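## Task

Fit a lid all the way down onto each of the plates labelled E07 and E70. Each plate has to finish lying flat within the locators of the same nest it began in, with its well A1 at the nest corner marked A1. Nothing may count on the robot holding it in place at the end. Open the gripper and pull away afterwards.

## Robot and tools

Robot. A single four-axis SCARA plate mover, scara4: a vertical lift (0.000 to 0.550 m), shoulder (-2.000 to 2.000 rad), elbow (-2.800 to 2.800 rad) and wrist yaw (-12.566 to 12.566 rad), plus a two-finger gripper that always stays level, so it can only turn about the vertical. The controlled point, end_effector_position, sits midway between the rubber pads, about 2 to 3 cm back from the fingertips. Fingers point along the gripper's +x and close along its y. Opening spans 0.140 m (fully open) to 0.066 m (fully closed; a gap remains). Keep the elbow more than 0.4 rad away from 0, or the arm may fold and fault.

Frames. The scene frame has its origin on the table surface under the arm base, +z up, +y to the left when facing +x. Motion commands, however, are given in the gripper's own axes. Plates are identified only by their ID labels; well A1 lies at each plate's clipped corner.

execute_actions(actions): a list of actions run one after another. Each action is a table of up to 15 rows; each row lasts one control step of 1/30 s, and if fewer than 15 rows are given the last row repeats, so one action always takes 0.5 s. A row is five numbers, each in [-1, 1], in this order: dx, dy, dz, rz, opening. The first four are an offset (not a pose) from the gripper's measured pose at the start of that action, expressed in the gripper's axes; every row refers to that same starting pose, not to the prior row. For the first action in a call the start is the pose last reported in this scene. Scale: 1.0 equals 0.6 m for dx, dy, dz and 180 degrees for rz; rz turns from +x toward +y. opening is absolute: +1 fully open, -1 closed. Closing fully from open needs about 0.6 s. An empty list just returns the state and images.

move(target, speed, blocking): drives the gripper in a straight line toward one target. target is one row of the same five numbers, an offset in gripper axes from the pose shown in the most recent result that reports one; opening is absolute and is sent when the move starts. speed is the path's top speed in m/s, 0.002 to 0.5 (default 0.25); turning is capped at twice that value in rad/s. A path lasts 0.5 to 10 s and is cut off at 10 s. Rotation takes the shorter way. The path does not slow near obstacles, and the real hand can lag, drift, and overshoot the speed, especially with the arm stretched out. blocking=false returns after 0.5 s while motion continues; until a result shows it ended, further moves and action rows are refused, so call wait or stop. The result adds a move: line giving the ending (done, off_target, moving, held, fault...), the limits that acted (paced = pose clipped; held = a check blocked steps, after which the arm may speed up sharply) and distance to target.

wait(seconds): 0 to 10 s, holding the last command; returns early if a running move finishes. stop(): brakes a running move; it needs room to stop, and the fingers keep moving. zoom_image(camera, region): camera is cam_wrist (504x504 fisheye); region is [x0, y0, x1, y1] pixels from the top-left, at most 504 by 504. finished_scene(scene): ends the given scene (1 or 2) for good after the last command has been held, and reports success; it also gives the next task.

Control behaviour. Each step the commanded pose is clipped to within 70 mm and 16 degrees of the measured pose, and damped inverse kinematics chases it; after an action the arm goes at most to the last clipped pose, so a long move needs more actions. Because offsets start from the measured hand, repeating a small push against something rigid adds no force, but against something that yields it keeps going deeper. Joints share speed and acceleration limits and stop together on reversal; after big moves the hand may not yet be at target.

Results. The state line gives end_effector_position (m) and end_effector_quat_wxyz in the scene frame; accuracy drops at long reach. Joint positions lists lift, shoulder, elbow, wrist yaw, then the pad gap in metres. Hand target is where the controller is heading. grip_measured is the measured opening on the command scale; readings may carry a constant error near 1 mm. Step readings list positions at some steps, with HELD where a row was restrained. A pose unreachable line means the clearance check changed or blocked the command. Camera calibration (fisheye model, K, D, T_world_to_cam) is supplied; the wrist camera pose follows the joints.

Gripping. Between the extremes the fingers go to where grip_measured equals the commanded value. To hold a part, command about 0.04 below grip_measured for a firm grip, less for a gentle one. Pads push up to about 18 N each; a fast close can squeeze harder or bounce open.

Avoid. Torque on a joint reaching its load limit (lift 56.4 N, shoulder 8.46 N m, elbow 4.23 N m, wrist yaw 1.41 N m, load weight included) halts the arm for 10 s and drops the rest of the call. Faster contact hits harder, and aiming far past a contact presses harder. Holding loads heats motors: MOTOR HOT from 85 °C, and at 100 °C an OVER-TEMPERATURE FAULT brakes the arm. Parts may be tugged or nudged occasionally. Never drop, slam, or shove items, and never let anything leave the table, which ends the scene. Quicker, lower-effort solutions are better; the arm holds its last command while you are thinking.

Each tool is called by a JSON object that holds its "name" and its "arguments".

## Session

{"name": "execute_actions", "arguments": {"actions": []}}

Scene clock: 0.00 s.
end_effector_position=(+0.6324, -0.1127, +0.4739) grip_measured=+0.99 end_effector_quat_wxyz=(+0.907, +0.000, +0.000, +0.421)
Joint positions: [ 0.469  0.014  1.927 -1.073  0.139]
Hand target: +0.632, -0.113, +0.474; +0.907, +0.000, +0.000, +0.421

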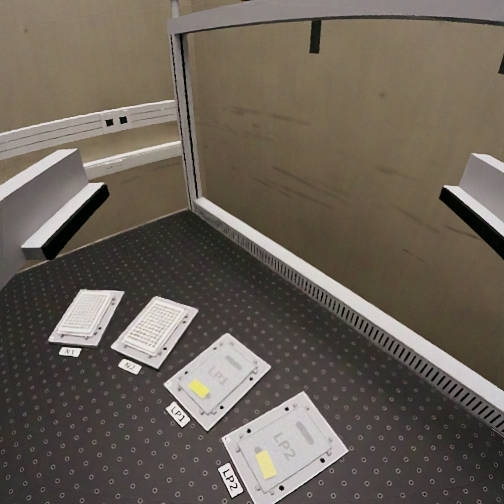

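{"name": "move", "arguments": {"target": [0,0,0,0.3,1], "speed": 0.5}}

{"name": "move", "arguments": {"target": [0,0,0,0.35,1], "speed": 0.5}}

{"name": "move", "arguments": {"target": [0,0,0,0.35,1], "speed": 0.5}}

{"name": "move", "arguments": {"target": [0,0,0,0.35,1], "speed": 0.5}}

{"name": "move", "arguments": {"target": [0,0,0,0.35,1], "speed": 0.5}}

Scene clock: 7.43 s.
end_effector_position=(+0.6315, -0.1123, +0.4739) grip_measured=+0.99 end_effector_quat_wxyz=(+0.732, +0.000, +0.000, +0.681)
Joint positions: [ 0.469 -0.356  2.8   -0.945  0.139]
Hand target: +0.632, -0.112, +0.474; +0.732, +0.000, +0.000, +0.681
Off the commanded pose: 0.001 m, 18 deg; orientation clipped at the last step of the last action.
joint sent to its limit — the command would take joint 3 (elbow) past its upper limit, so that joint was sent only as far as its limit.
move: off_target; limits=paced
camera_calibration (this result's frames):
cam_wrist: T_world_to_cam=[[0.997418, -0.071793, 0.0015113, -0.629109], [-0.0421472, -0.60233, -0.797133, 0.323367], [0.0581389, 0.795012, -0.603801, 0.4343], [0, 0, 0, 1]] pos_world=[0.615865, -0.195665, 0.520948]

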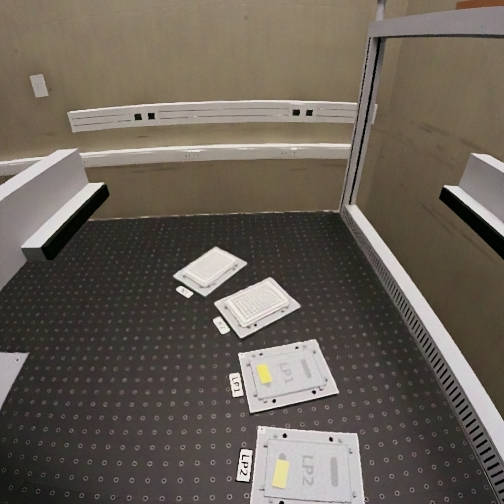

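Scene clock: 8.93 s.
end_effector_position=(+0.6306, -0.1119, +0.4739) grip_measured=+0.99 end_effector_quat_wxyz=(+0.730, +0.000, +0.000, +0.684)
Joint positions: [ 0.469 -0.355  2.8   -0.939  0.139]
Hand target: +0.631, -0.112, +0.474; +0.730, +0.000, +0.000, +0.684
Off the commanded pose: 0.001 m, 63 deg; orientation clipped at the last step of the last action.
joint sent to its limit — the command would take joint 3 (elbow) past its upper limit, so that joint was sent only as far as its limit.
move: off_target; limits=paced
camera_calibration (this result's frames):
cam_wrist: T_world_to_cam=[[0.997932, -0.0642682, 0.0015113, -0.627697], [-0.0376031, -0.602631, -0.797133, 0.320674], [0.0521411, 0.795428, -0.603801, 0.437858], [0, 0, 0, 1]] pos_world=[0.615626, -0.195378, 0.520948]

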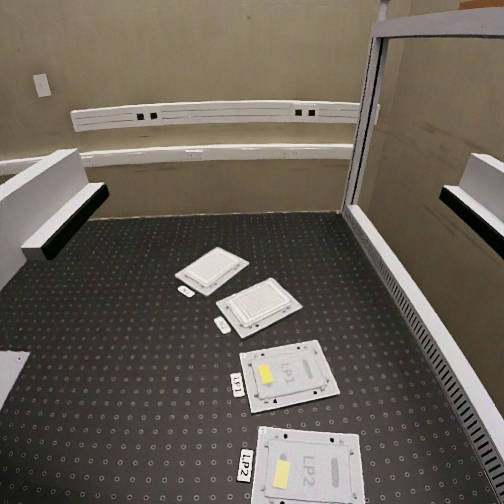

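Scene clock: 10.43 s.
end_effector_position=(+0.6297, -0.1115, +0.4739) grip_measured=+0.99 end_effector_quat_wxyz=(+0.727, +0.000, +0.000, +0.686)
Joint positions: [ 0.469 -0.355  2.8   -0.932  0.139]
Hand target: +0.630, -0.111, +0.474; +0.727, +0.000, +0.000, +0.687
Off the commanded pose: 0.001 m, 63 deg; orientation clipped at the last step of the last action.
joint sent to its limit — the command would take joint 3 (elbow) past its upper limit, so that joint was sent only as far as its limit.
move: off_target; limits=paced
camera_calibration (this result's frames):
cam_wrist: T_world_to_cam=[[0.998391, -0.0566888, 0.0015113, -0.626247], [-0.0330261, -0.602899, -0.797133, 0.317973], [0.0460997, 0.795801, -0.603801, 0.441428], [0, 0, 0, 1]] pos_world=[0.615391, -0.195084, 0.520948]

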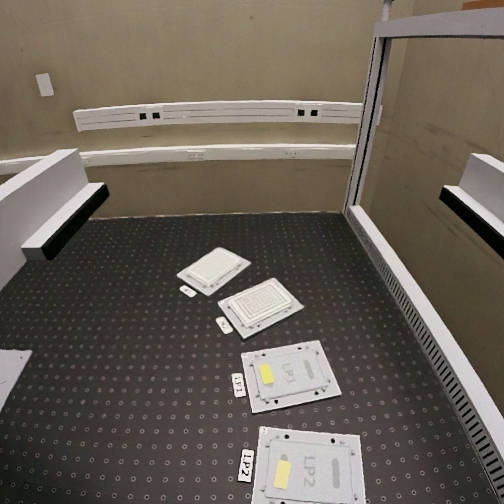

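Scene clock: 11.93 s.
end_effector_position=(+0.6288, -0.1111, +0.4739) grip_measured=+0.99 end_effector_quat_wxyz=(+0.725, +0.000, +0.000, +0.689)
Joint positions: [ 0.469 -0.354  2.8   -0.925  0.139]
Hand target: +0.629, -0.111, +0.474; +0.724, +0.000, +0.000, +0.689
Off the commanded pose: 0.001 m, 63 deg; orientation clipped at the last step of the last action.
joint sent to its limit — the command would take joint 3 (elbow) past its upper limit, so that joint was sent only as far as its limit.
move: off_target; limits=paced
camera_calibration (this result's frames):
cam_wrist: T_world_to_cam=[[0.998795, -0.0490522, 0.0015113, -0.624758], [-0.0284146, -0.603134, -0.797133, 0.315263], [0.0400127, 0.79613, -0.603801, 0.44501], [0, 0, 0, 1]] pos_world=[0.615157, -0.194785, 0.520948]

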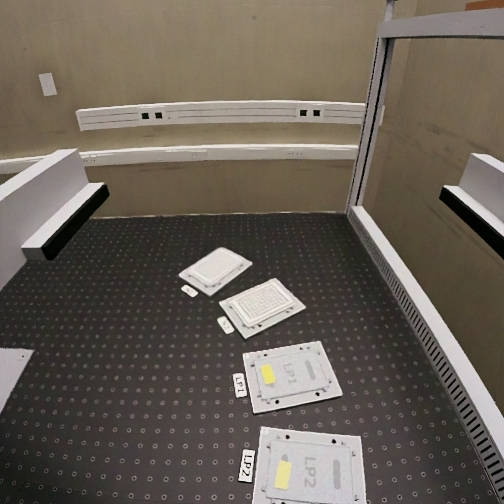

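Scene clock: 13.43 s.
end_effector_position=(+0.6280, -0.1107, +0.4739) grip_measured=+0.99 end_effector_quat_wxyz=(+0.722, +0.000, +0.000, +0.692)
Joint positions: [ 0.469 -0.353  2.8   -0.918  0.139]
Hand target: +0.628, -0.111, +0.474; +0.722, +0.000, +0.000, +0.692
Off the commanded pose: 0.001 m, 63 deg; orientation clipped at the last step of the last action.
joint sent to its limit — the command would take joint 3 (elbow) past its upper limit, so that joint was sent only as far as its limit.
move: off_target; limits=paced
camera_calibration (this result's frames):
cam_wrist: T_world_to_cam=[[0.999143, -0.0413567, 0.0015113, -0.623229], [-0.0237676, -0.603335, -0.797133, 0.312543], [0.0338786, 0.796415, -0.603801, 0.448604], [0, 0, 0, 1]] pos_world=[0.614925, -0.194481, 0.520948]

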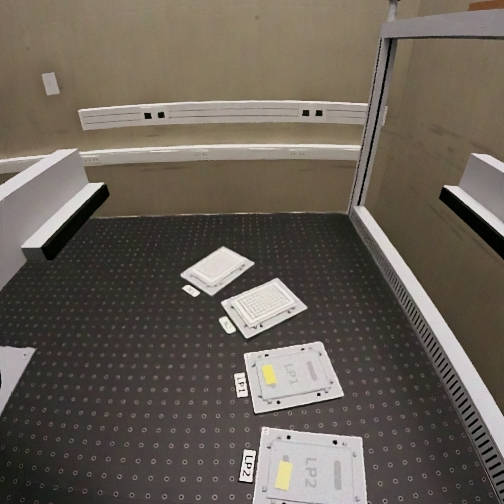

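{"name": "move", "arguments": {"target": [0.17,0.31,0,-0.72,1], "speed": 0.5}}

Scene clock: 19.80 s.
end_effector_position=(+0.4464, -0.0009, +0.4739) grip_measured=+0.99 end_effector_quat_wxyz=(+0.934, +0.000, +0.000, -0.358)
Joint positions: [ 0.469  1.512  0.738 -2.983  0.139]
Hand target: +0.446, -0.001, +0.474; +0.933, +0.000, +0.000, -0.359
Off the commanded pose: 0.000 m, 0 deg.
move: done
camera_calibration (this result's frames):
cam_wrist: T_world_to_cam=[[-0.668288, -0.743901, 0.0015113, 0.306409], [-0.449974, 0.402618, -0.797133, 0.565605], [0.59238, -0.533395, -0.603801, 0.11684], [0, 0, 0, 1]] pos_world=[0.390063, 0.0625368, 0.520948]

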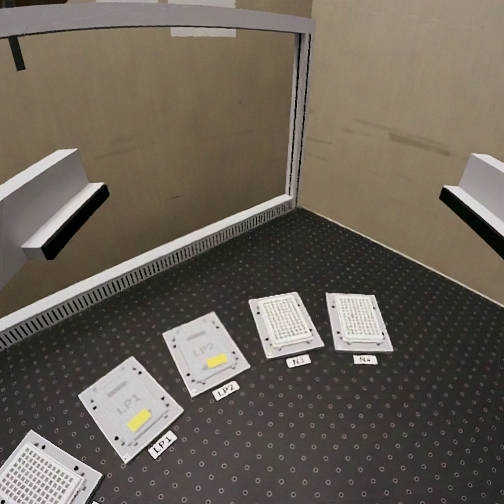

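{"name": "move", "arguments": {"target": [0.295,-0.257,-0.6,0.022,1], "speed": 0.5}}

Scene clock: 36.23 s.
end_effector_position=(+0.4749, -0.2339, +0.1139) grip_measured=+0.99 end_effector_quat_wxyz=(+0.945, +0.000, +0.000, -0.326)
Joint positions: [ 0.109  0.286  0.949 -1.899  0.139]
Hand target: +0.475, -0.234, +0.114; +0.945, +0.000, +0.000, -0.326
Off the commanded pose: 0.000 m, 0 deg.
move: done; limits=paced
camera_calibration (this result's frames):
cam_wrist: T_world_to_cam=[[-0.615105, -0.788444, 0.0015113, 0.117032], [-0.476805, 0.370452, -0.797133, 0.390448], [0.627935, -0.491041, -0.603801, -0.24868], [0, 0, 0, 1]] pos_world=[0.41431, -0.174481, 0.160908]

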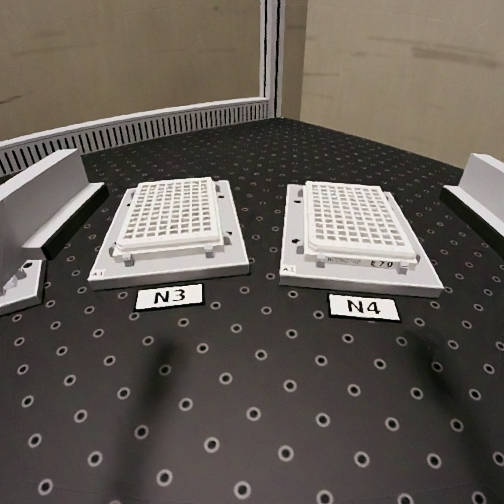

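{"name": "zoom_image", "arguments": {"camera": "cam_wrist", "region": [80,160,460,320]}}

Region (80, 160, 460, 320) of cam_wrist's 504x504 image, scaled by 1.326, with more detail than that image has; it fills the top 212 rows of this view, and the rest is white.

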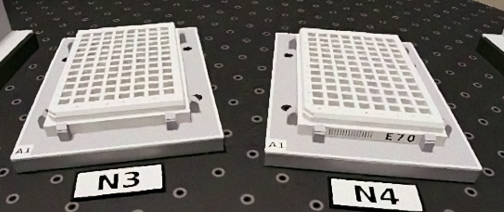

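{"name": "move", "arguments": {"target": [-0.48,0.615,0,0.422,1], "speed": 0.4}}

{"name": "zoom_image", "arguments": {"camera": "cam_wrist", "region": [60,160,480,340]}}

Scene clock: 44.57 s.
end_effector_position=(+0.4751, +0.2343, +0.1139) grip_measured=+0.99 end_effector_quat_wxyz=(+0.946, +0.000, +0.000, +0.325)
Joint positions: [ 0.109  1.61   0.951 -1.898  0.139]
Hand target: +0.475, +0.234, +0.114; +0.946, +0.000, +0.000, +0.325
Off the commanded pose: 0.000 m, 0 deg.
move: done
camera_calibration (this result's frames):
cam_wrist: T_world_to_cam=[[0.616245, -0.787553, 0.0015113, -0.0989261], [-0.474784, -0.373039, -0.797133, 0.390365], [0.628348, 0.490512, -0.603801, -0.2491], [0, 0, 0, 1]] pos_world=[0.402824, 0.189899, 0.160915]

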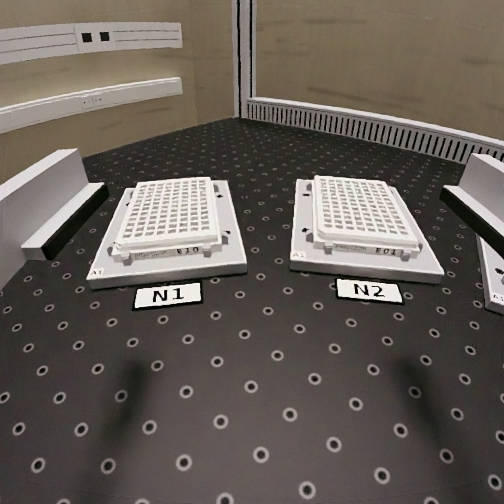

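Region (60, 160, 480, 340) of cam_wrist's 504x504 image, scaled by 1.200, with more detail than that image has; it fills the top 216 rows of this view, and the rest is white.

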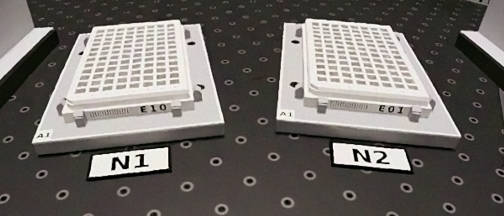

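{"name": "move", "arguments": {"target": [-0.081,-0.307,0,-0.161,1], "speed": 0.4}}

{"name": "zoom_image", "arguments": {"camera": "cam_wrist", "region": [130,150,400,330]}}

Scene clock: 49.80 s.
end_effector_position=(+0.5502, +0.0592, +0.1139) grip_measured=+0.99 end_effector_quat_wxyz=(+0.997, +0.000, +0.000, +0.078)
Joint positions: [ 0.109  1.104  0.947 -1.894  0.139]
Hand target: +0.550, +0.059, +0.114; +0.997, +0.000, +0.000, +0.078
Off the commanded pose: 0.000 m, 0 deg.
move: done
camera_calibration (this result's frames):
cam_wrist: T_world_to_cam=[[0.157402, -0.987533, 0.0015113, -0.0188311], [-0.596086, -0.0962294, -0.797133, 0.411045], [0.787341, 0.124569, -0.603801, -0.276211], [0, 0, 0, 1]] pos_world=[0.465455, 0.0553657, 0.16091]

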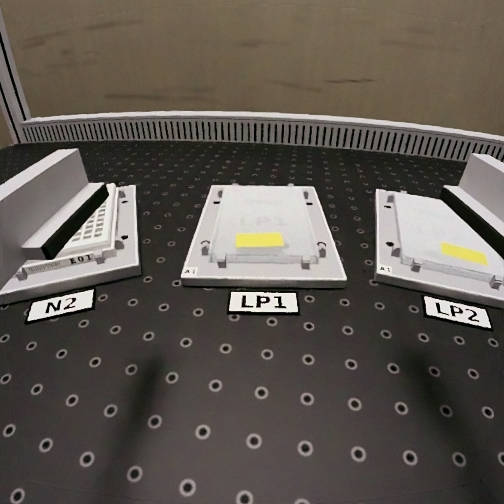

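Region (130, 150, 400, 330) of cam_wrist's 504x504 image, scaled by 1.867, with more detail than that image has.

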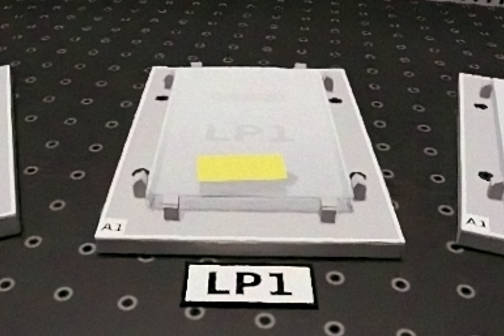

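{"name": "move", "arguments": {"target": [0.13,0,-0.07,-0.008,0.1], "speed": 0.3}}

Scene clock: 67.80 s.
end_effector_position=(+0.6273, +0.0714, +0.0719) grip_measured=+0.10 end_effector_quat_wxyz=(+0.998, +0.000, +0.000, +0.066)
Joint positions: [ 0.067  0.984  1.308 -2.16   0.107]
Hand target: +0.627, +0.071, +0.072; +0.998, +0.000, +0.000, +0.066
Off the commanded pose: 0.000 m, 0 deg.
move: done
camera_calibration (this result's frames):
cam_wrist: T_world_to_cam=[[0.132924, -0.991125, 0.0015113, -0.00318402], [-0.598284, -0.0814542, -0.797133, 0.424982], [0.790182, 0.105054, -0.603801, -0.364196], [0, 0, 0, 1]] pos_world=[0.542465, 0.0697212, 0.11887]

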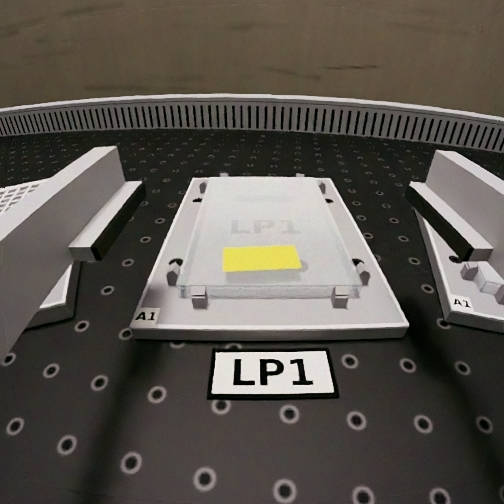

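{"name": "move", "arguments": {"target": [0.183,0.002,0,0,0.1], "speed": 0.3}}

{"name": "move", "arguments": {"target": [0,0,-0.093,0,0.1], "speed": 0.08}}

{"name": "move", "arguments": {"target": [0,0,0,0,-0.55]}}

Scene clock: 79.30 s.
end_effector_position=(+0.7360, +0.0871, +0.0719) grip_measured=+0.10 end_effector_quat_wxyz=(+0.998, +0.000, +0.000, +0.066)
Joint positions: [ 0.067  0.715  1.928 -2.51   0.107]
Hand target: +0.736, +0.087, +0.072; +0.998, +0.000, +0.000, +0.066
Off the commanded pose: 0.000 m, 0 deg.
move: done
camera_calibration (this result's frames):
cam_wrist: T_world_to_cam=[[0.133028, -0.991111, 0.0015113, -0.00222592], [-0.598275, -0.0815166, -0.797133, 0.4913], [0.790171, 0.105137, -0.603801, -0.451728], [0, 0, 0, 1]] pos_world=[0.651171, 0.0853362, 0.118881]

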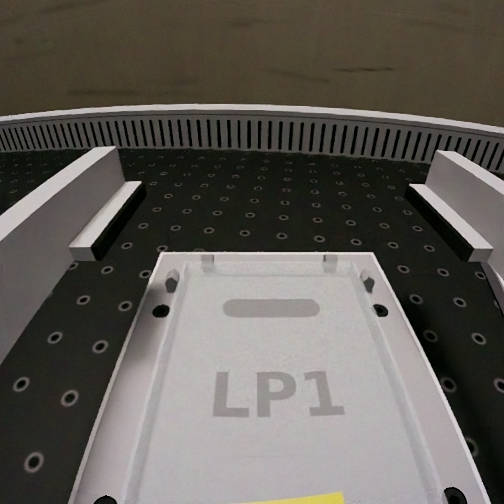

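Scene clock: 90.03 s.
end_effector_position=(+0.7359, +0.0871, +0.0255) grip_measured=+0.10 end_effector_quat_wxyz=(+0.998, +0.000, +0.000, +0.066)
Joint positions: [ 0.02   0.715  1.927 -2.51   0.107]
Hand target: +0.736, +0.087, +0.025; +0.998, +0.000, +0.000, +0.066
Off the commanded pose: 0.009 m, 0 deg.
TORQUE FAULT: the external load on joint 1 (lift) reached its load limit, and the arm stopped for 10 seconds. That time counts as 20 of the actions that you can send in this scene. The arm's remaining commands of this call were not run. The arm holds where it stopped, with its grip as last carried out, and accepts commands again: back off and push less far. The arm stops again, at the same cost, whenever a joint's load reaches its limit.
move: fault
camera_calibration (this result's frames):
cam_wrist: T_world_to_cam=[[0.132811, -0.99114, 0.0015113, -0.00199048], [-0.598293, -0.0813859, -0.797133, 0.454245], [0.790194, 0.104964, -0.603801, -0.479693], [0, 0, 0, 1]] pos_world=[0.651087, 0.0853468, 0.0724573]

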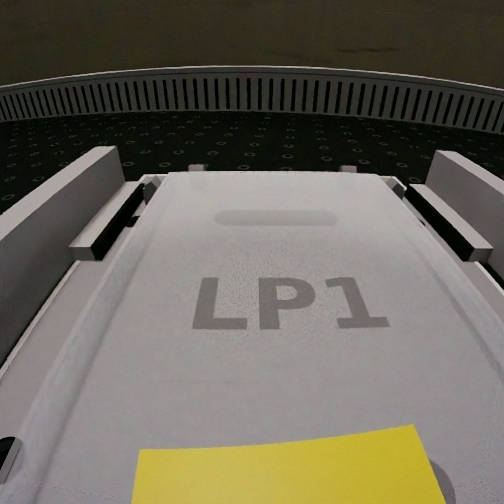

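not run: a fault stop came before this call.

{"name": "move", "arguments": {"target": [-0.062,0,0.004,0,0.1], "speed": 0.08}}

{"name": "move", "arguments": {"target": [0,0,0,0,-0.55]}}

Scene clock: 96.00 s.
end_effector_position=(+0.6990, +0.0821, +0.0278) grip_measured=+0.10 end_effector_quat_wxyz=(+0.998, +0.000, +0.000, +0.066)
Joint positions: [ 0.023  0.82   1.693 -2.382  0.107]
Hand target: +0.699, +0.082, +0.028; +0.998, +0.000, +0.000, +0.066
Off the commanded pose: 0.000 m, 0 deg.
move: done
camera_calibration (this result's frames):
cam_wrist: T_world_to_cam=[[0.132473, -0.991185, 0.0015113, -0.0017526], [-0.598321, -0.0811815, -0.797133, 0.433669], [0.79023, 0.104694, -0.603801, -0.448587], [0, 0, 0, 1]] pos_world=[0.614193, 0.0804332, 0.0748373]

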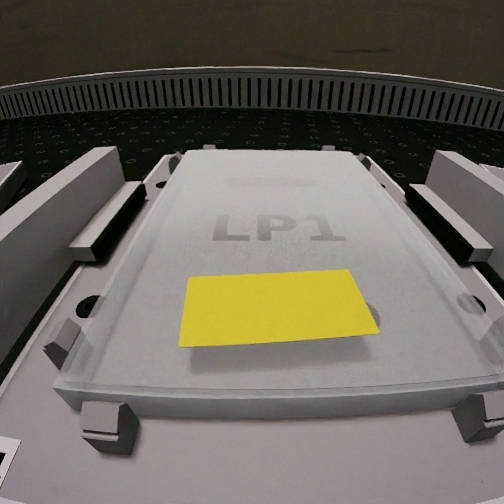

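Scene clock: 96.50 s.
end_effector_position=(+0.6990, +0.0825, +0.0278) grip_measured=-0.50 end_effector_quat_wxyz=(+0.998, +0.000, +0.000, +0.067)
Joint positions: [ 0.023  0.82   1.694 -2.381  0.084]
Hand target: +0.699, +0.082, +0.028; +0.998, +0.000, +0.000, +0.066
Off the commanded pose: 0.000 m, 0 deg.
move: done
camera_calibration (this result's frames):
cam_wrist: T_world_to_cam=[[0.133867, -0.990998, 0.0015113, -0.00238207], [-0.598206, -0.0820234, -0.797133, 0.433692], [0.790082, 0.105806, -0.603801, -0.448618], [0, 0, 0, 1]] pos_world=[0.614201, 0.0806788, 0.0748373]

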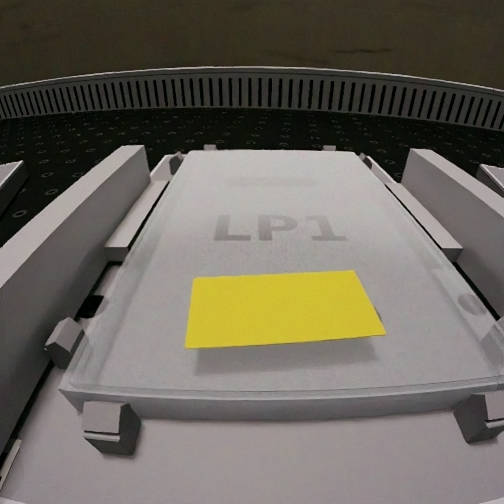

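{"name": "move", "arguments": {"target": [0,0,0.04,0,-0.55], "speed": 0.08}}

Scene clock: 99.30 s.
end_effector_position=(+0.6990, +0.0825, +0.0519) grip_measured=-0.50 end_effector_quat_wxyz=(+0.998, +0.000, +0.000, +0.067)
Joint positions: [ 0.047  0.82   1.694 -2.381  0.084]
Hand target: +0.699, +0.082, +0.052; +0.998, +0.000, +0.000, +0.067
Off the commanded pose: 0.000 m, 0 deg.
move: done
camera_calibration (this result's frames):
cam_wrist: T_world_to_cam=[[0.133951, -0.990987, 0.0015113, -0.00244236], [-0.598199, -0.0820736, -0.797133, 0.452853], [0.790073, 0.105872, -0.603801, -0.43411], [0, 0, 0, 1]] pos_world=[0.614202, 0.0807072, 0.098872]

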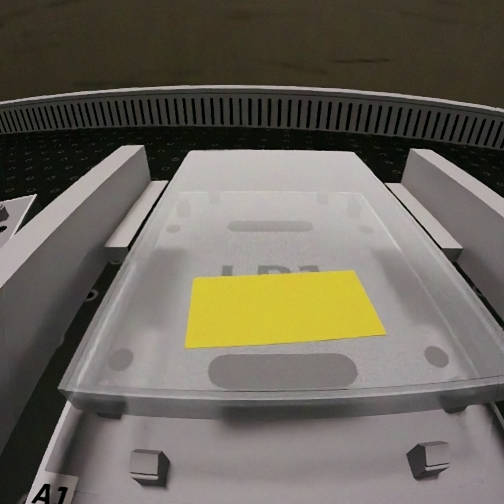

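{"name": "move", "arguments": {"target": [-0.366,-0.738,0,-0.2995,-0.55], "speed": 0.3}}

Scene clock: 118.00 s.
end_effector_position=(+0.5402, -0.3856, +0.0519) grip_measured=-0.50 end_effector_quat_wxyz=(+0.920, +0.000, +0.000, -0.393)
Joint positions: [ 0.047 -0.16   1.697 -2.345  0.084]
Hand target: +0.540, -0.386, +0.052; +0.920, +0.000, +0.000, -0.393
Off the commanded pose: 0.000 m, 0 deg.
move: done
camera_calibration (this result's frames):
cam_wrist: T_world_to_cam=[[-0.721939, -0.691955, 0.0015113, 0.132603], [-0.418674, 0.435075, -0.797133, 0.421887], [0.550923, -0.576115, -0.603801, -0.392889], [0, 0, 0, 1]] pos_world=[0.488816, -0.318146, 0.098873]

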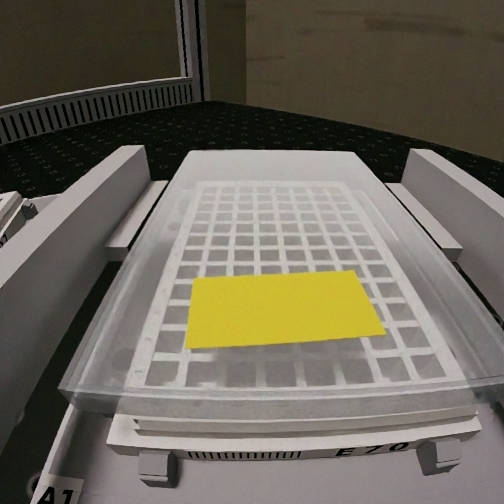

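{"name": "move", "arguments": {"target": [0,-0.0036,0,0,-0.55], "speed": 0.05}}

{"name": "move", "arguments": {"target": [0,0,-0.012,0,-0.55], "speed": 0.03}}

Scene clock: 123.27 s.
end_effector_position=(+0.5386, -0.3871, +0.0519) grip_measured=-0.50 end_effector_quat_wxyz=(+0.920, +0.000, +0.000, -0.393)
Joint positions: [ 0.047 -0.165  1.697 -2.34   0.084]
Hand target: +0.539, -0.387, +0.052; +0.920, +0.000, +0.000, -0.393
Off the commanded pose: 0.000 m, 0 deg.
move: done
camera_calibration (this result's frames):
cam_wrist: T_world_to_cam=[[-0.722145, -0.69174, 0.0015113, 0.130642], [-0.418545, 0.4352, -0.797133, 0.421853], [0.550752, -0.576278, -0.603801, -0.392848], [0, 0, 0, 1]] pos_world=[0.487268, -0.31961, 0.098873]

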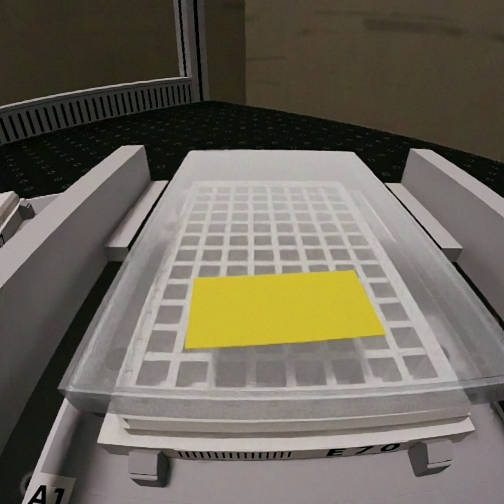

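Scene clock: 123.97 s.
end_effector_position=(+0.5387, -0.3871, +0.0446) grip_measured=-0.50 end_effector_quat_wxyz=(+0.920, +0.000, +0.000, -0.393)
Joint positions: [ 0.04  -0.165  1.697 -2.34   0.084]
Hand target: +0.539, -0.387, +0.045; +0.920, +0.000, +0.000, -0.393
Off the commanded pose: 0.000 m, 0 deg.
move: done
camera_calibration (this result's frames):
cam_wrist: T_world_to_cam=[[-0.722142, -0.691744, 0.0015113, 0.130652], [-0.418547, 0.435198, -0.797133, 0.416088], [0.550754, -0.576276, -0.603801, -0.397216], [0, 0, 0, 1]] pos_world=[0.48727, -0.319608, 0.0916409]

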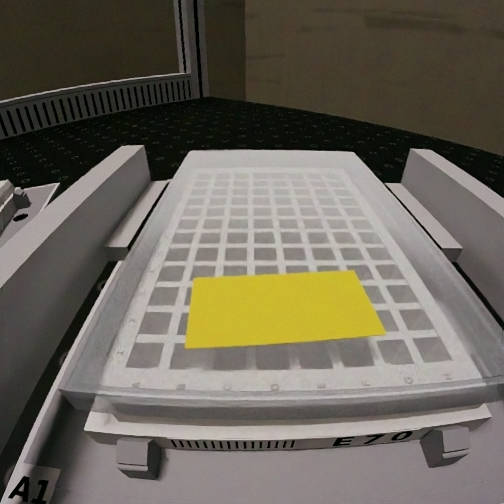

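{"name": "move", "arguments": {"target": [0,0.0011,0,0.0033,-0.55], "speed": 0.03}}

{"name": "move", "arguments": {"target": [0,0,-0.01,0,-0.55], "speed": 0.015}}

Scene clock: 131.57 s.
end_effector_position=(+0.5391, -0.3866, +0.0446) grip_measured=-0.50 end_effector_quat_wxyz=(+0.921, +0.000, +0.000, -0.388)
Joint positions: [ 0.04  -0.167  1.697 -2.328  0.084]
Hand target: +0.539, -0.387, +0.045; +0.922, +0.000, +0.000, -0.388
Off the commanded pose: 0.000 m, 0 deg.
move: done
camera_calibration (this result's frames):
cam_wrist: T_world_to_cam=[[-0.715117, -0.699003, 0.0015113, 0.124736], [-0.422922, 0.430947, -0.797133, 0.416796], [0.556548, -0.570683, -0.603801, -0.398165], [0, 0, 0, 1]] pos_world=[0.487071, -0.319652, 0.0916409]

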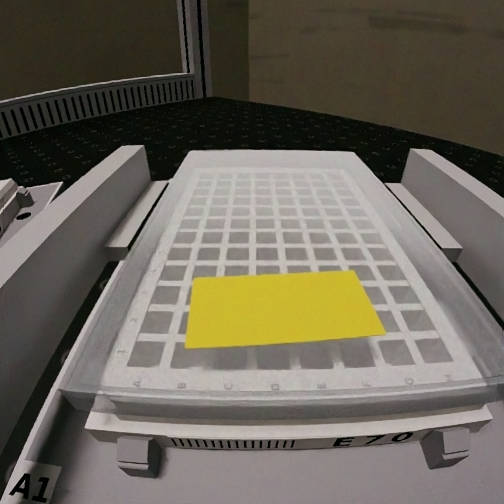

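Scene clock: 132.27 s.
end_effector_position=(+0.5392, -0.3866, +0.0386) grip_measured=-0.50 end_effector_quat_wxyz=(+0.922, +0.000, +0.000, -0.388)
Joint positions: [ 0.034 -0.167  1.697 -2.328  0.084]
Hand target: +0.539, -0.387, +0.039; +0.921, +0.000, +0.000, -0.388
Off the commanded pose: 0.000 m, 0 deg.
move: done
camera_calibration (this result's frames):
cam_wrist: T_world_to_cam=[[-0.715019, -0.699104, 0.0015113, 0.12469], [-0.422982, 0.430888, -0.797133, 0.412008], [0.556628, -0.570605, -0.603801, -0.401822], [0, 0, 0, 1]] pos_world=[0.487093, -0.31964, 0.0856163]

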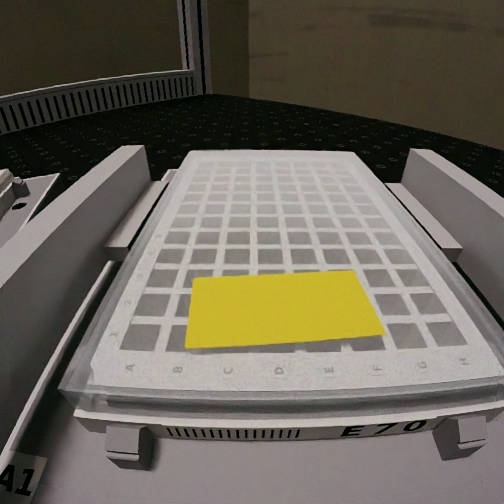

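Going on fine. Continue.

{"name": "move", "arguments": {"target": [0,0,-0.005,0,-0.55], "speed": 0.01}}

{"name": "move", "arguments": {"target": [0,0,-0.003,0,-0.55], "speed": 0.01}}

Scene clock: 136.93 s.
end_effector_position=(+0.5392, -0.3866, +0.0363) grip_measured=-0.51 end_effector_quat_wxyz=(+0.922, +0.000, +0.000, -0.388)
Joint positions: [ 0.031 -0.167  1.697 -2.327  0.084]
Hand target: +0.539, -0.387, +0.036; +0.922, +0.000, +0.000, -0.388
Off the commanded pose: 0.001 m, 0 deg.
move: done
camera_calibration (this result's frames):
cam_wrist: T_world_to_cam=[[-0.714684, -0.699446, 0.0015113, 0.124394], [-0.423188, 0.430685, -0.797133, 0.410182], [0.556901, -0.570338, -0.603801, -0.403255], [0, 0, 0, 1]] pos_world=[0.48706, -0.319644, 0.0832957]

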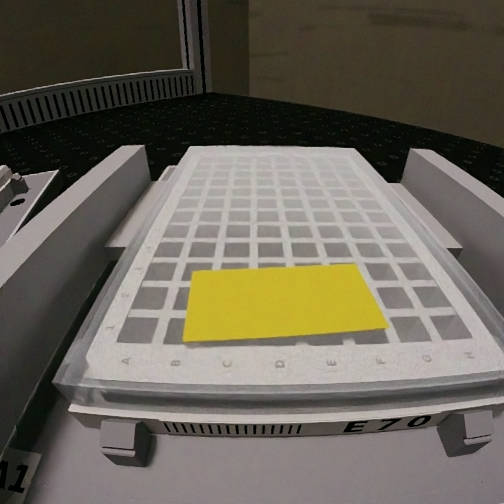

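Scene clock: 137.63 s.
end_effector_position=(+0.5392, -0.3865, +0.0352) grip_measured=-0.51 end_effector_quat_wxyz=(+0.922, +0.000, +0.000, -0.388)
Joint positions: [ 0.03  -0.167  1.697 -2.327  0.084]
Hand target: +0.539, -0.387, +0.034; +0.922, +0.000, +0.000, -0.388
Off the commanded pose: 0.001 m, 0 deg.
move: done
camera_calibration (this result's frames):
cam_wrist: T_world_to_cam=[[-0.714594, -0.699537, 0.0015113, 0.124316], [-0.423243, 0.430631, -0.797133, 0.40931], [0.556974, -0.570267, -0.603801, -0.403924], [0, 0, 0, 1]] pos_world=[0.487048, -0.319643, 0.082197]

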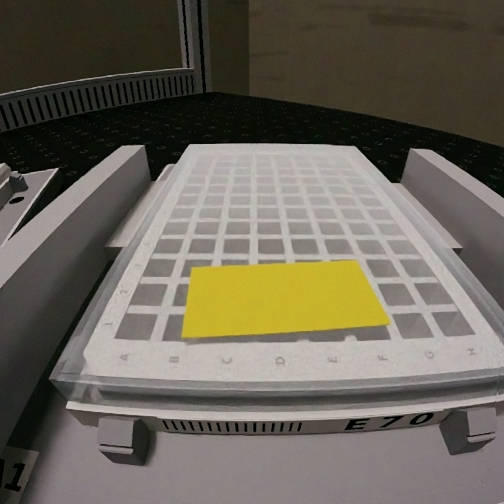

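{"name": "move", "arguments": {"target": [0,0,0,0,0.1]}}

{"name": "move", "arguments": {"target": [0,0,0.0278,0,0.1], "speed": 0.1}}

{"name": "move", "arguments": {"target": [-0.165,0.533,0,0.198,0.1], "speed": 0.3}}

Scene clock: 144.60 s.
end_effector_position=(+0.5391, -0.3866, +0.0352) grip_measured=+0.10 end_effector_quat_wxyz=(+0.922, +0.000, +0.000, -0.388)
Joint positions: [ 0.03  -0.167  1.697 -2.327  0.107]
Hand target: +0.539, -0.387, +0.035; +0.922, +0.000, +0.000, -0.388
Off the commanded pose: 0.000 m, 0 deg.
move: done
camera_calibration (this result's frames):
cam_wrist: T_world_to_cam=[[-0.714939, -0.699185, 0.0015113, 0.124527], [-0.423031, 0.43084, -0.797133, 0.409297], [0.556693, -0.570541, -0.603801, -0.403841], [0, 0, 0, 1]] pos_world=[0.48699, -0.319682, 0.0822364]

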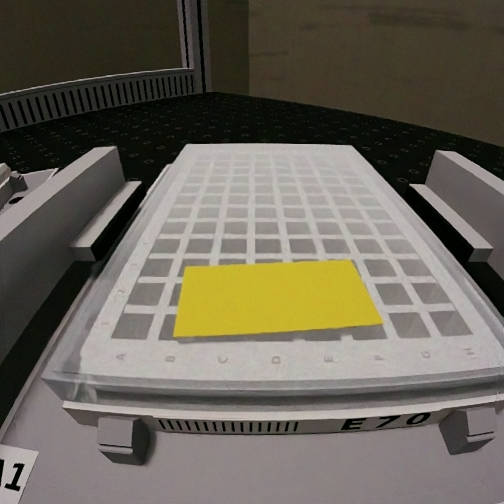

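Scene clock: 145.30 s.
end_effector_position=(+0.5391, -0.3866, +0.0520) grip_measured=+0.10 end_effector_quat_wxyz=(+0.922, +0.000, +0.000, -0.388)
Joint positions: [ 0.047 -0.167  1.697 -2.327  0.107]
Hand target: +0.539, -0.387, +0.052; +0.922, +0.000, +0.000, -0.388
Off the commanded pose: 0.000 m, 0 deg.
move: done
camera_calibration (this result's frames):
cam_wrist: T_world_to_cam=[[-0.714933, -0.699191, 0.0015113, 0.124499], [-0.423035, 0.430836, -0.797133, 0.422626], [0.556697, -0.570537, -0.603801, -0.393747], [0, 0, 0, 1]] pos_world=[0.486992, -0.319681, 0.0989561]

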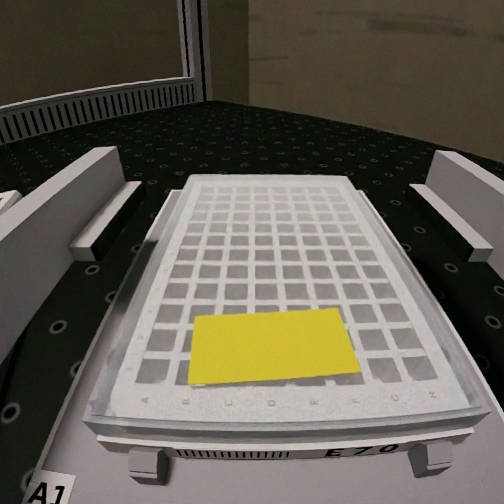

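Scene clock: 146.80 s.
end_effector_position=(+0.6988, -0.0922, +0.0520) grip_measured=+0.10 end_effector_quat_wxyz=(+0.996, +0.000, +0.000, -0.087)
Joint positions: [ 0.047  0.479  1.702 -2.355  0.107]
Hand target: +0.699, -0.092, +0.052; +0.996, +0.000, +0.000, -0.088
Off the commanded pose: 0.000 m, 0 deg.
move: done
camera_calibration (this result's frames):
cam_wrist: T_world_to_cam=[[-0.172877, -0.984942, 0.0015113, 0.0394294], [-0.594919, 0.103197, -0.797133, 0.453241], [0.784974, -0.138705, -0.603801, -0.434379], [0, 0, 0, 1]] pos_world=[0.617435, -0.0681879, 0.0989549]

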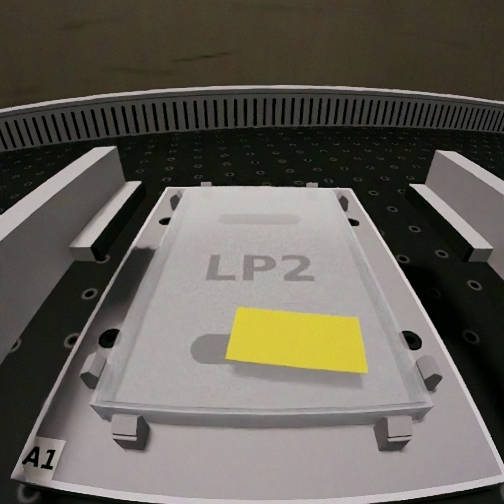

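{"name": "move", "arguments": {"target": [0.0123,0.0117,0,0,0.1], "speed": 0.1}}

{"name": "move", "arguments": {"target": [0,0,-0.040,0,0.1], "speed": 0.08}}

{"name": "move", "arguments": {"target": [0,0,0,0,-0.55]}}

{"name": "move", "arguments": {"target": [0,0,0.04,0,-0.55], "speed": 0.08}}

Scene clock: 155.23 s.
end_effector_position=(+0.7073, -0.0864, +0.0520) grip_measured=+0.10 end_effector_quat_wxyz=(+0.996, +0.000, +0.000, -0.087)
Joint positions: [ 0.047  0.477  1.746 -2.397  0.107]
Hand target: +0.707, -0.087, +0.052; +0.996, +0.000, +0.000, -0.087
Off the commanded pose: 0.000 m, 0 deg.
move: done
camera_calibration (this result's frames):
cam_wrist: T_world_to_cam=[[-0.172387, -0.985028, 0.0015113, 0.0462295], [-0.59497, 0.102901, -0.797133, 0.457714], [0.785043, -0.138315, -0.603801, -0.440268], [0, 0, 0, 1]] pos_world=[0.625925, -0.0624576, 0.0989549]

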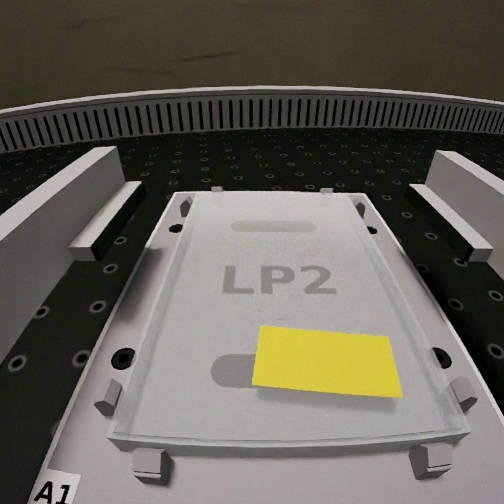

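Scene clock: 155.93 s.
end_effector_position=(+0.7073, -0.0864, +0.0279) grip_measured=+0.10 end_effector_quat_wxyz=(+0.996, +0.000, +0.000, -0.087)
Joint positions: [ 0.023  0.477  1.746 -2.397  0.107]
Hand target: +0.707, -0.086, +0.028; +0.996, +0.000, +0.000, -0.087
Off the commanded pose: 0.000 m, 0 deg.
move: done
camera_calibration (this result's frames):
cam_wrist: T_world_to_cam=[[-0.172386, -0.985028, 0.0015113, 0.0462695], [-0.59497, 0.1029, -0.797133, 0.43855], [0.785044, -0.138314, -0.603801, -0.454781], [0, 0, 0, 1]] pos_world=[0.625923, -0.0624524, 0.0749149]

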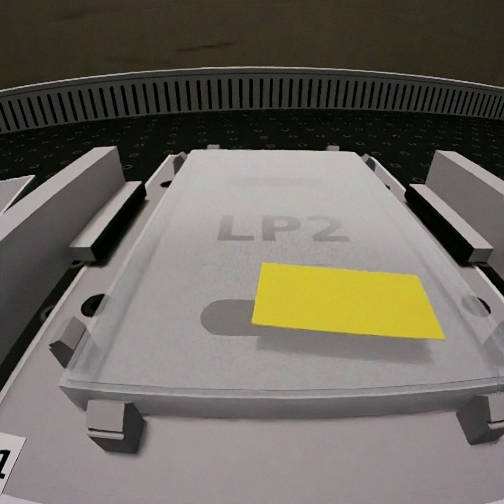

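Scene clock: 156.43 s.
end_effector_position=(+0.7073, -0.0864, +0.0279) grip_measured=-0.50 end_effector_quat_wxyz=(+0.996, +0.000, +0.000, -0.087)
Joint positions: [ 0.023  0.477  1.746 -2.397  0.084]
Hand target: +0.707, -0.086, +0.028; +0.996, +0.000, +0.000, -0.087
Off the commanded pose: 0.000 m, 0 deg.
move: done
camera_calibration (this result's frames):
cam_wrist: T_world_to_cam=[[-0.172389, -0.985028, 0.0015113, 0.0462708], [-0.59497, 0.102902, -0.797133, 0.438549], [0.785043, -0.138316, -0.603801, -0.454781], [0, 0, 0, 1]] pos_world=[0.625923, -0.0624532, 0.0749151]

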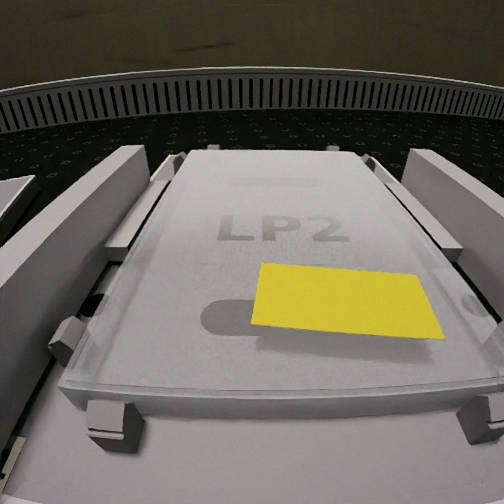

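Scene clock: 157.13 s.
end_effector_position=(+0.7073, -0.0864, +0.0519) grip_measured=-0.50 end_effector_quat_wxyz=(+0.996, +0.000, +0.000, -0.087)
Joint positions: [ 0.047  0.477  1.746 -2.397  0.084]
Hand target: +0.707, -0.086, +0.052; +0.996, +0.000, +0.000, -0.087
Off the commanded pose: 0.000 m, 0 deg.
move: done
camera_calibration (this result's frames):
cam_wrist: T_world_to_cam=[[-0.172371, -0.985031, 0.0015113, 0.0462272], [-0.594972, 0.102891, -0.797133, 0.45771], [0.785046, -0.138302, -0.603801, -0.440272], [0, 0, 0, 1]] pos_world=[0.625927, -0.0624495, 0.0989496]

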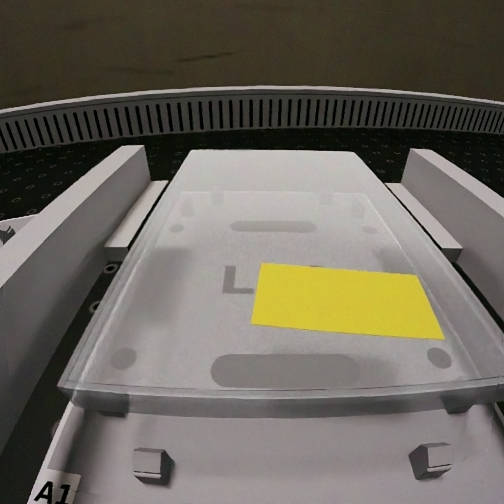

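{"name": "move", "arguments": {"target": [-0.040,-0.304,0,-0.108,-0.55], "speed": 0.3}}

Scene clock: 162.10 s.
end_effector_position=(+0.6520, -0.2620, +0.0519) grip_measured=-0.50 end_effector_quat_wxyz=(+0.967, +0.000, +0.000, -0.254)
Joint positions: [ 0.047  0.122  1.776 -2.412  0.084]
Hand target: +0.652, -0.262, +0.052; +0.967, +0.000, +0.000, -0.254
Off the commanded pose: 0.000 m, 0 deg.
move: done
camera_calibration (this result's frames):
cam_wrist: T_world_to_cam=[[-0.490594, -0.871387, 0.0015113, 0.10096], [-0.526737, 0.295172, -0.797133, 0.448754], [0.694166, -0.391865, -0.603801, -0.428314], [0, 0, 0, 1]] pos_world=[0.583226, -0.212326, 0.0989475]

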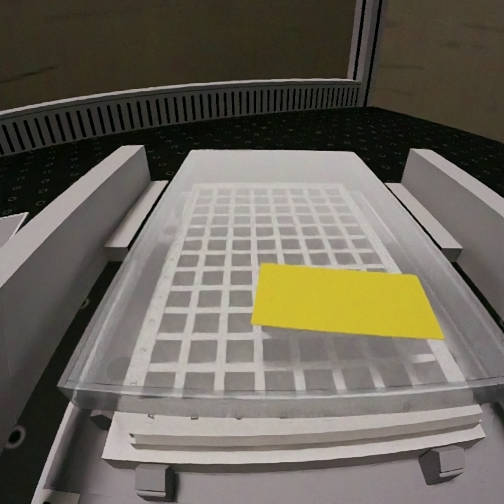

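{"name": "move", "arguments": {"target": [-0.0043,0.0004,0,0.009,-0.55], "speed": 0.05}}

{"name": "move", "arguments": {"target": [0,0,-0.011,0,-0.55], "speed": 0.03}}

Scene clock: 167.43 s.
end_effector_position=(+0.6499, -0.2605, +0.0519) grip_measured=-0.50 end_effector_quat_wxyz=(+0.971, +0.000, +0.000, -0.240)
Joint positions: [ 0.047  0.12   1.76  -2.366  0.084]
Hand target: +0.650, -0.261, +0.052; +0.971, +0.000, +0.000, -0.240
Off the commanded pose: 0.000 m, 0 deg.
move: done
camera_calibration (this result's frames):
cam_wrist: T_world_to_cam=[[-0.465839, -0.884868, 0.0015113, 0.0816663], [-0.534847, 0.280209, -0.797133, 0.44858], [0.704935, -0.372144, -0.603801, -0.428133], [0, 0, 0, 1]] pos_world=[0.579771, -0.21276, 0.0989475]

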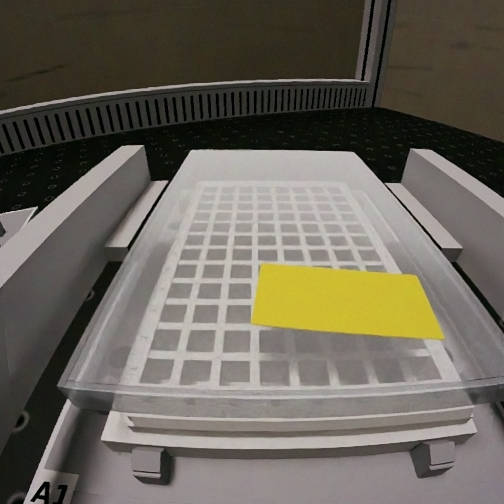

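Scene clock: 168.13 s.
end_effector_position=(+0.6499, -0.2605, +0.0453) grip_measured=-0.50 end_effector_quat_wxyz=(+0.971, +0.000, +0.000, -0.240)
Joint positions: [ 0.04   0.12   1.76  -2.366  0.084]
Hand target: +0.650, -0.260, +0.045; +0.971, +0.000, +0.000, -0.240
Off the commanded pose: 0.000 m, 0 deg.
move: done
camera_calibration (this result's frames):
cam_wrist: T_world_to_cam=[[-0.465837, -0.884869, 0.0015113, 0.0816758], [-0.534848, 0.280208, -0.797133, 0.443299], [0.704935, -0.372143, -0.603801, -0.432134], [0, 0, 0, 1]] pos_world=[0.579772, -0.212759, 0.0923217]

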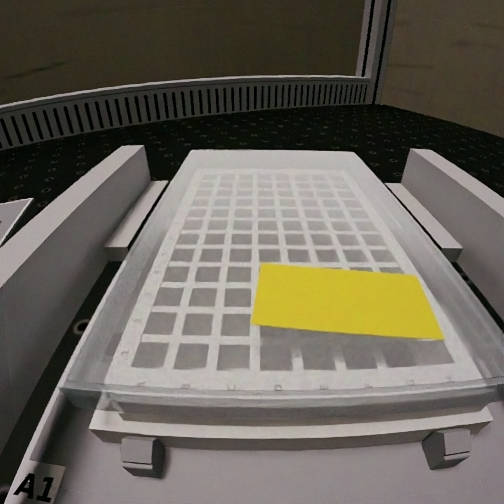

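{"name": "move", "arguments": {"target": [0,0,-0.0135,0,-0.55], "speed": 0.015}}

{"name": "move", "arguments": {"target": [0,0,0,0,0.1]}}

{"name": "move", "arguments": {"target": [-0.1,0,0.12,0,0.1], "speed": 0.15}}

Scene clock: 173.20 s.
end_effector_position=(+0.6499, -0.2605, +0.0377) grip_measured=-0.50 end_effector_quat_wxyz=(+0.971, +0.000, +0.000, -0.241)
Joint positions: [ 0.033  0.12   1.76  -2.366  0.084]
Hand target: +0.650, -0.260, +0.037; +0.971, +0.000, +0.000, -0.240
Off the commanded pose: 0.000 m, 0 deg.
move: done
camera_calibration (this result's frames):
cam_wrist: T_world_to_cam=[[-0.466179, -0.884689, 0.0015113, 0.0819385], [-0.534739, 0.280414, -0.797133, 0.437172], [0.704792, -0.372415, -0.603801, -0.436737], [0, 0, 0, 1]] pos_world=[0.57978, -0.212746, 0.084658]

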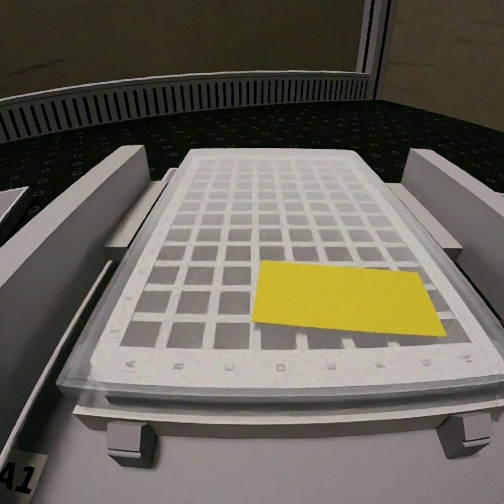

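Scene clock: 173.70 s.
end_effector_position=(+0.6499, -0.2605, +0.0377) grip_measured=+0.10 end_effector_quat_wxyz=(+0.971, +0.000, +0.000, -0.241)
Joint positions: [ 0.033  0.12   1.76  -2.366  0.107]
Hand target: +0.650, -0.260, +0.038; +0.971, +0.000, +0.000, -0.241
Off the commanded pose: 0.000 m, 0 deg.
move: done
camera_calibration (this result's frames):
cam_wrist: T_world_to_cam=[[-0.466167, -0.884695, 0.0015113, 0.0819314], [-0.534743, 0.280407, -0.797133, 0.437204], [0.704797, -0.372405, -0.603801, -0.436715], [0, 0, 0, 1]] pos_world=[0.579781, -0.212746, 0.0846976]

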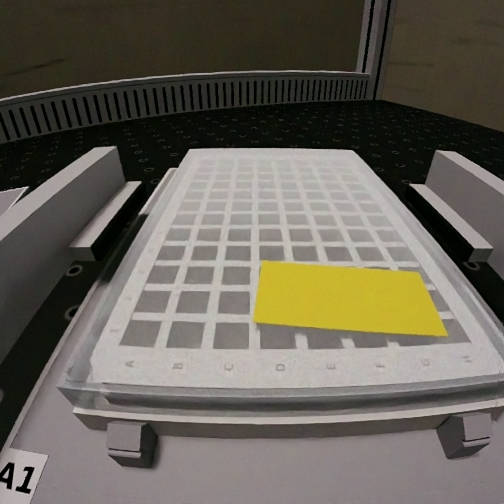

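Scene clock: 174.67 s.
end_effector_position=(+0.5967, -0.2325, +0.1097) grip_measured=+0.10 end_effector_quat_wxyz=(+0.971, +0.000, +0.000, -0.241)
Joint positions: [ 0.105  0.258  1.427 -2.171  0.107]
Hand target: +0.597, -0.232, +0.110; +0.971, +0.000, +0.000, -0.241
Off the commanded pose: 0.000 m, 0 deg.
move: done
camera_calibration (this result's frames):
cam_wrist: T_world_to_cam=[[-0.466602, -0.884466, 0.0015113, 0.0820962], [-0.534605, 0.28067, -0.797133, 0.458354], [0.704613, -0.372752, -0.603801, -0.345325], [0, 0, 0, 1]] pos_world=[0.526665, -0.184755, 0.156737]

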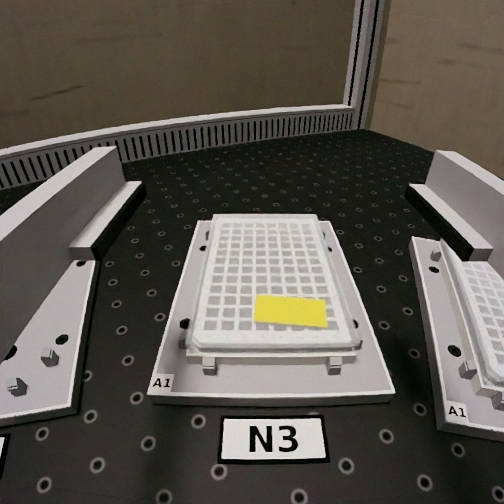

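{"name": "finished_scene", "arguments": {"scene": 1}}

The scene is finished: the task was done.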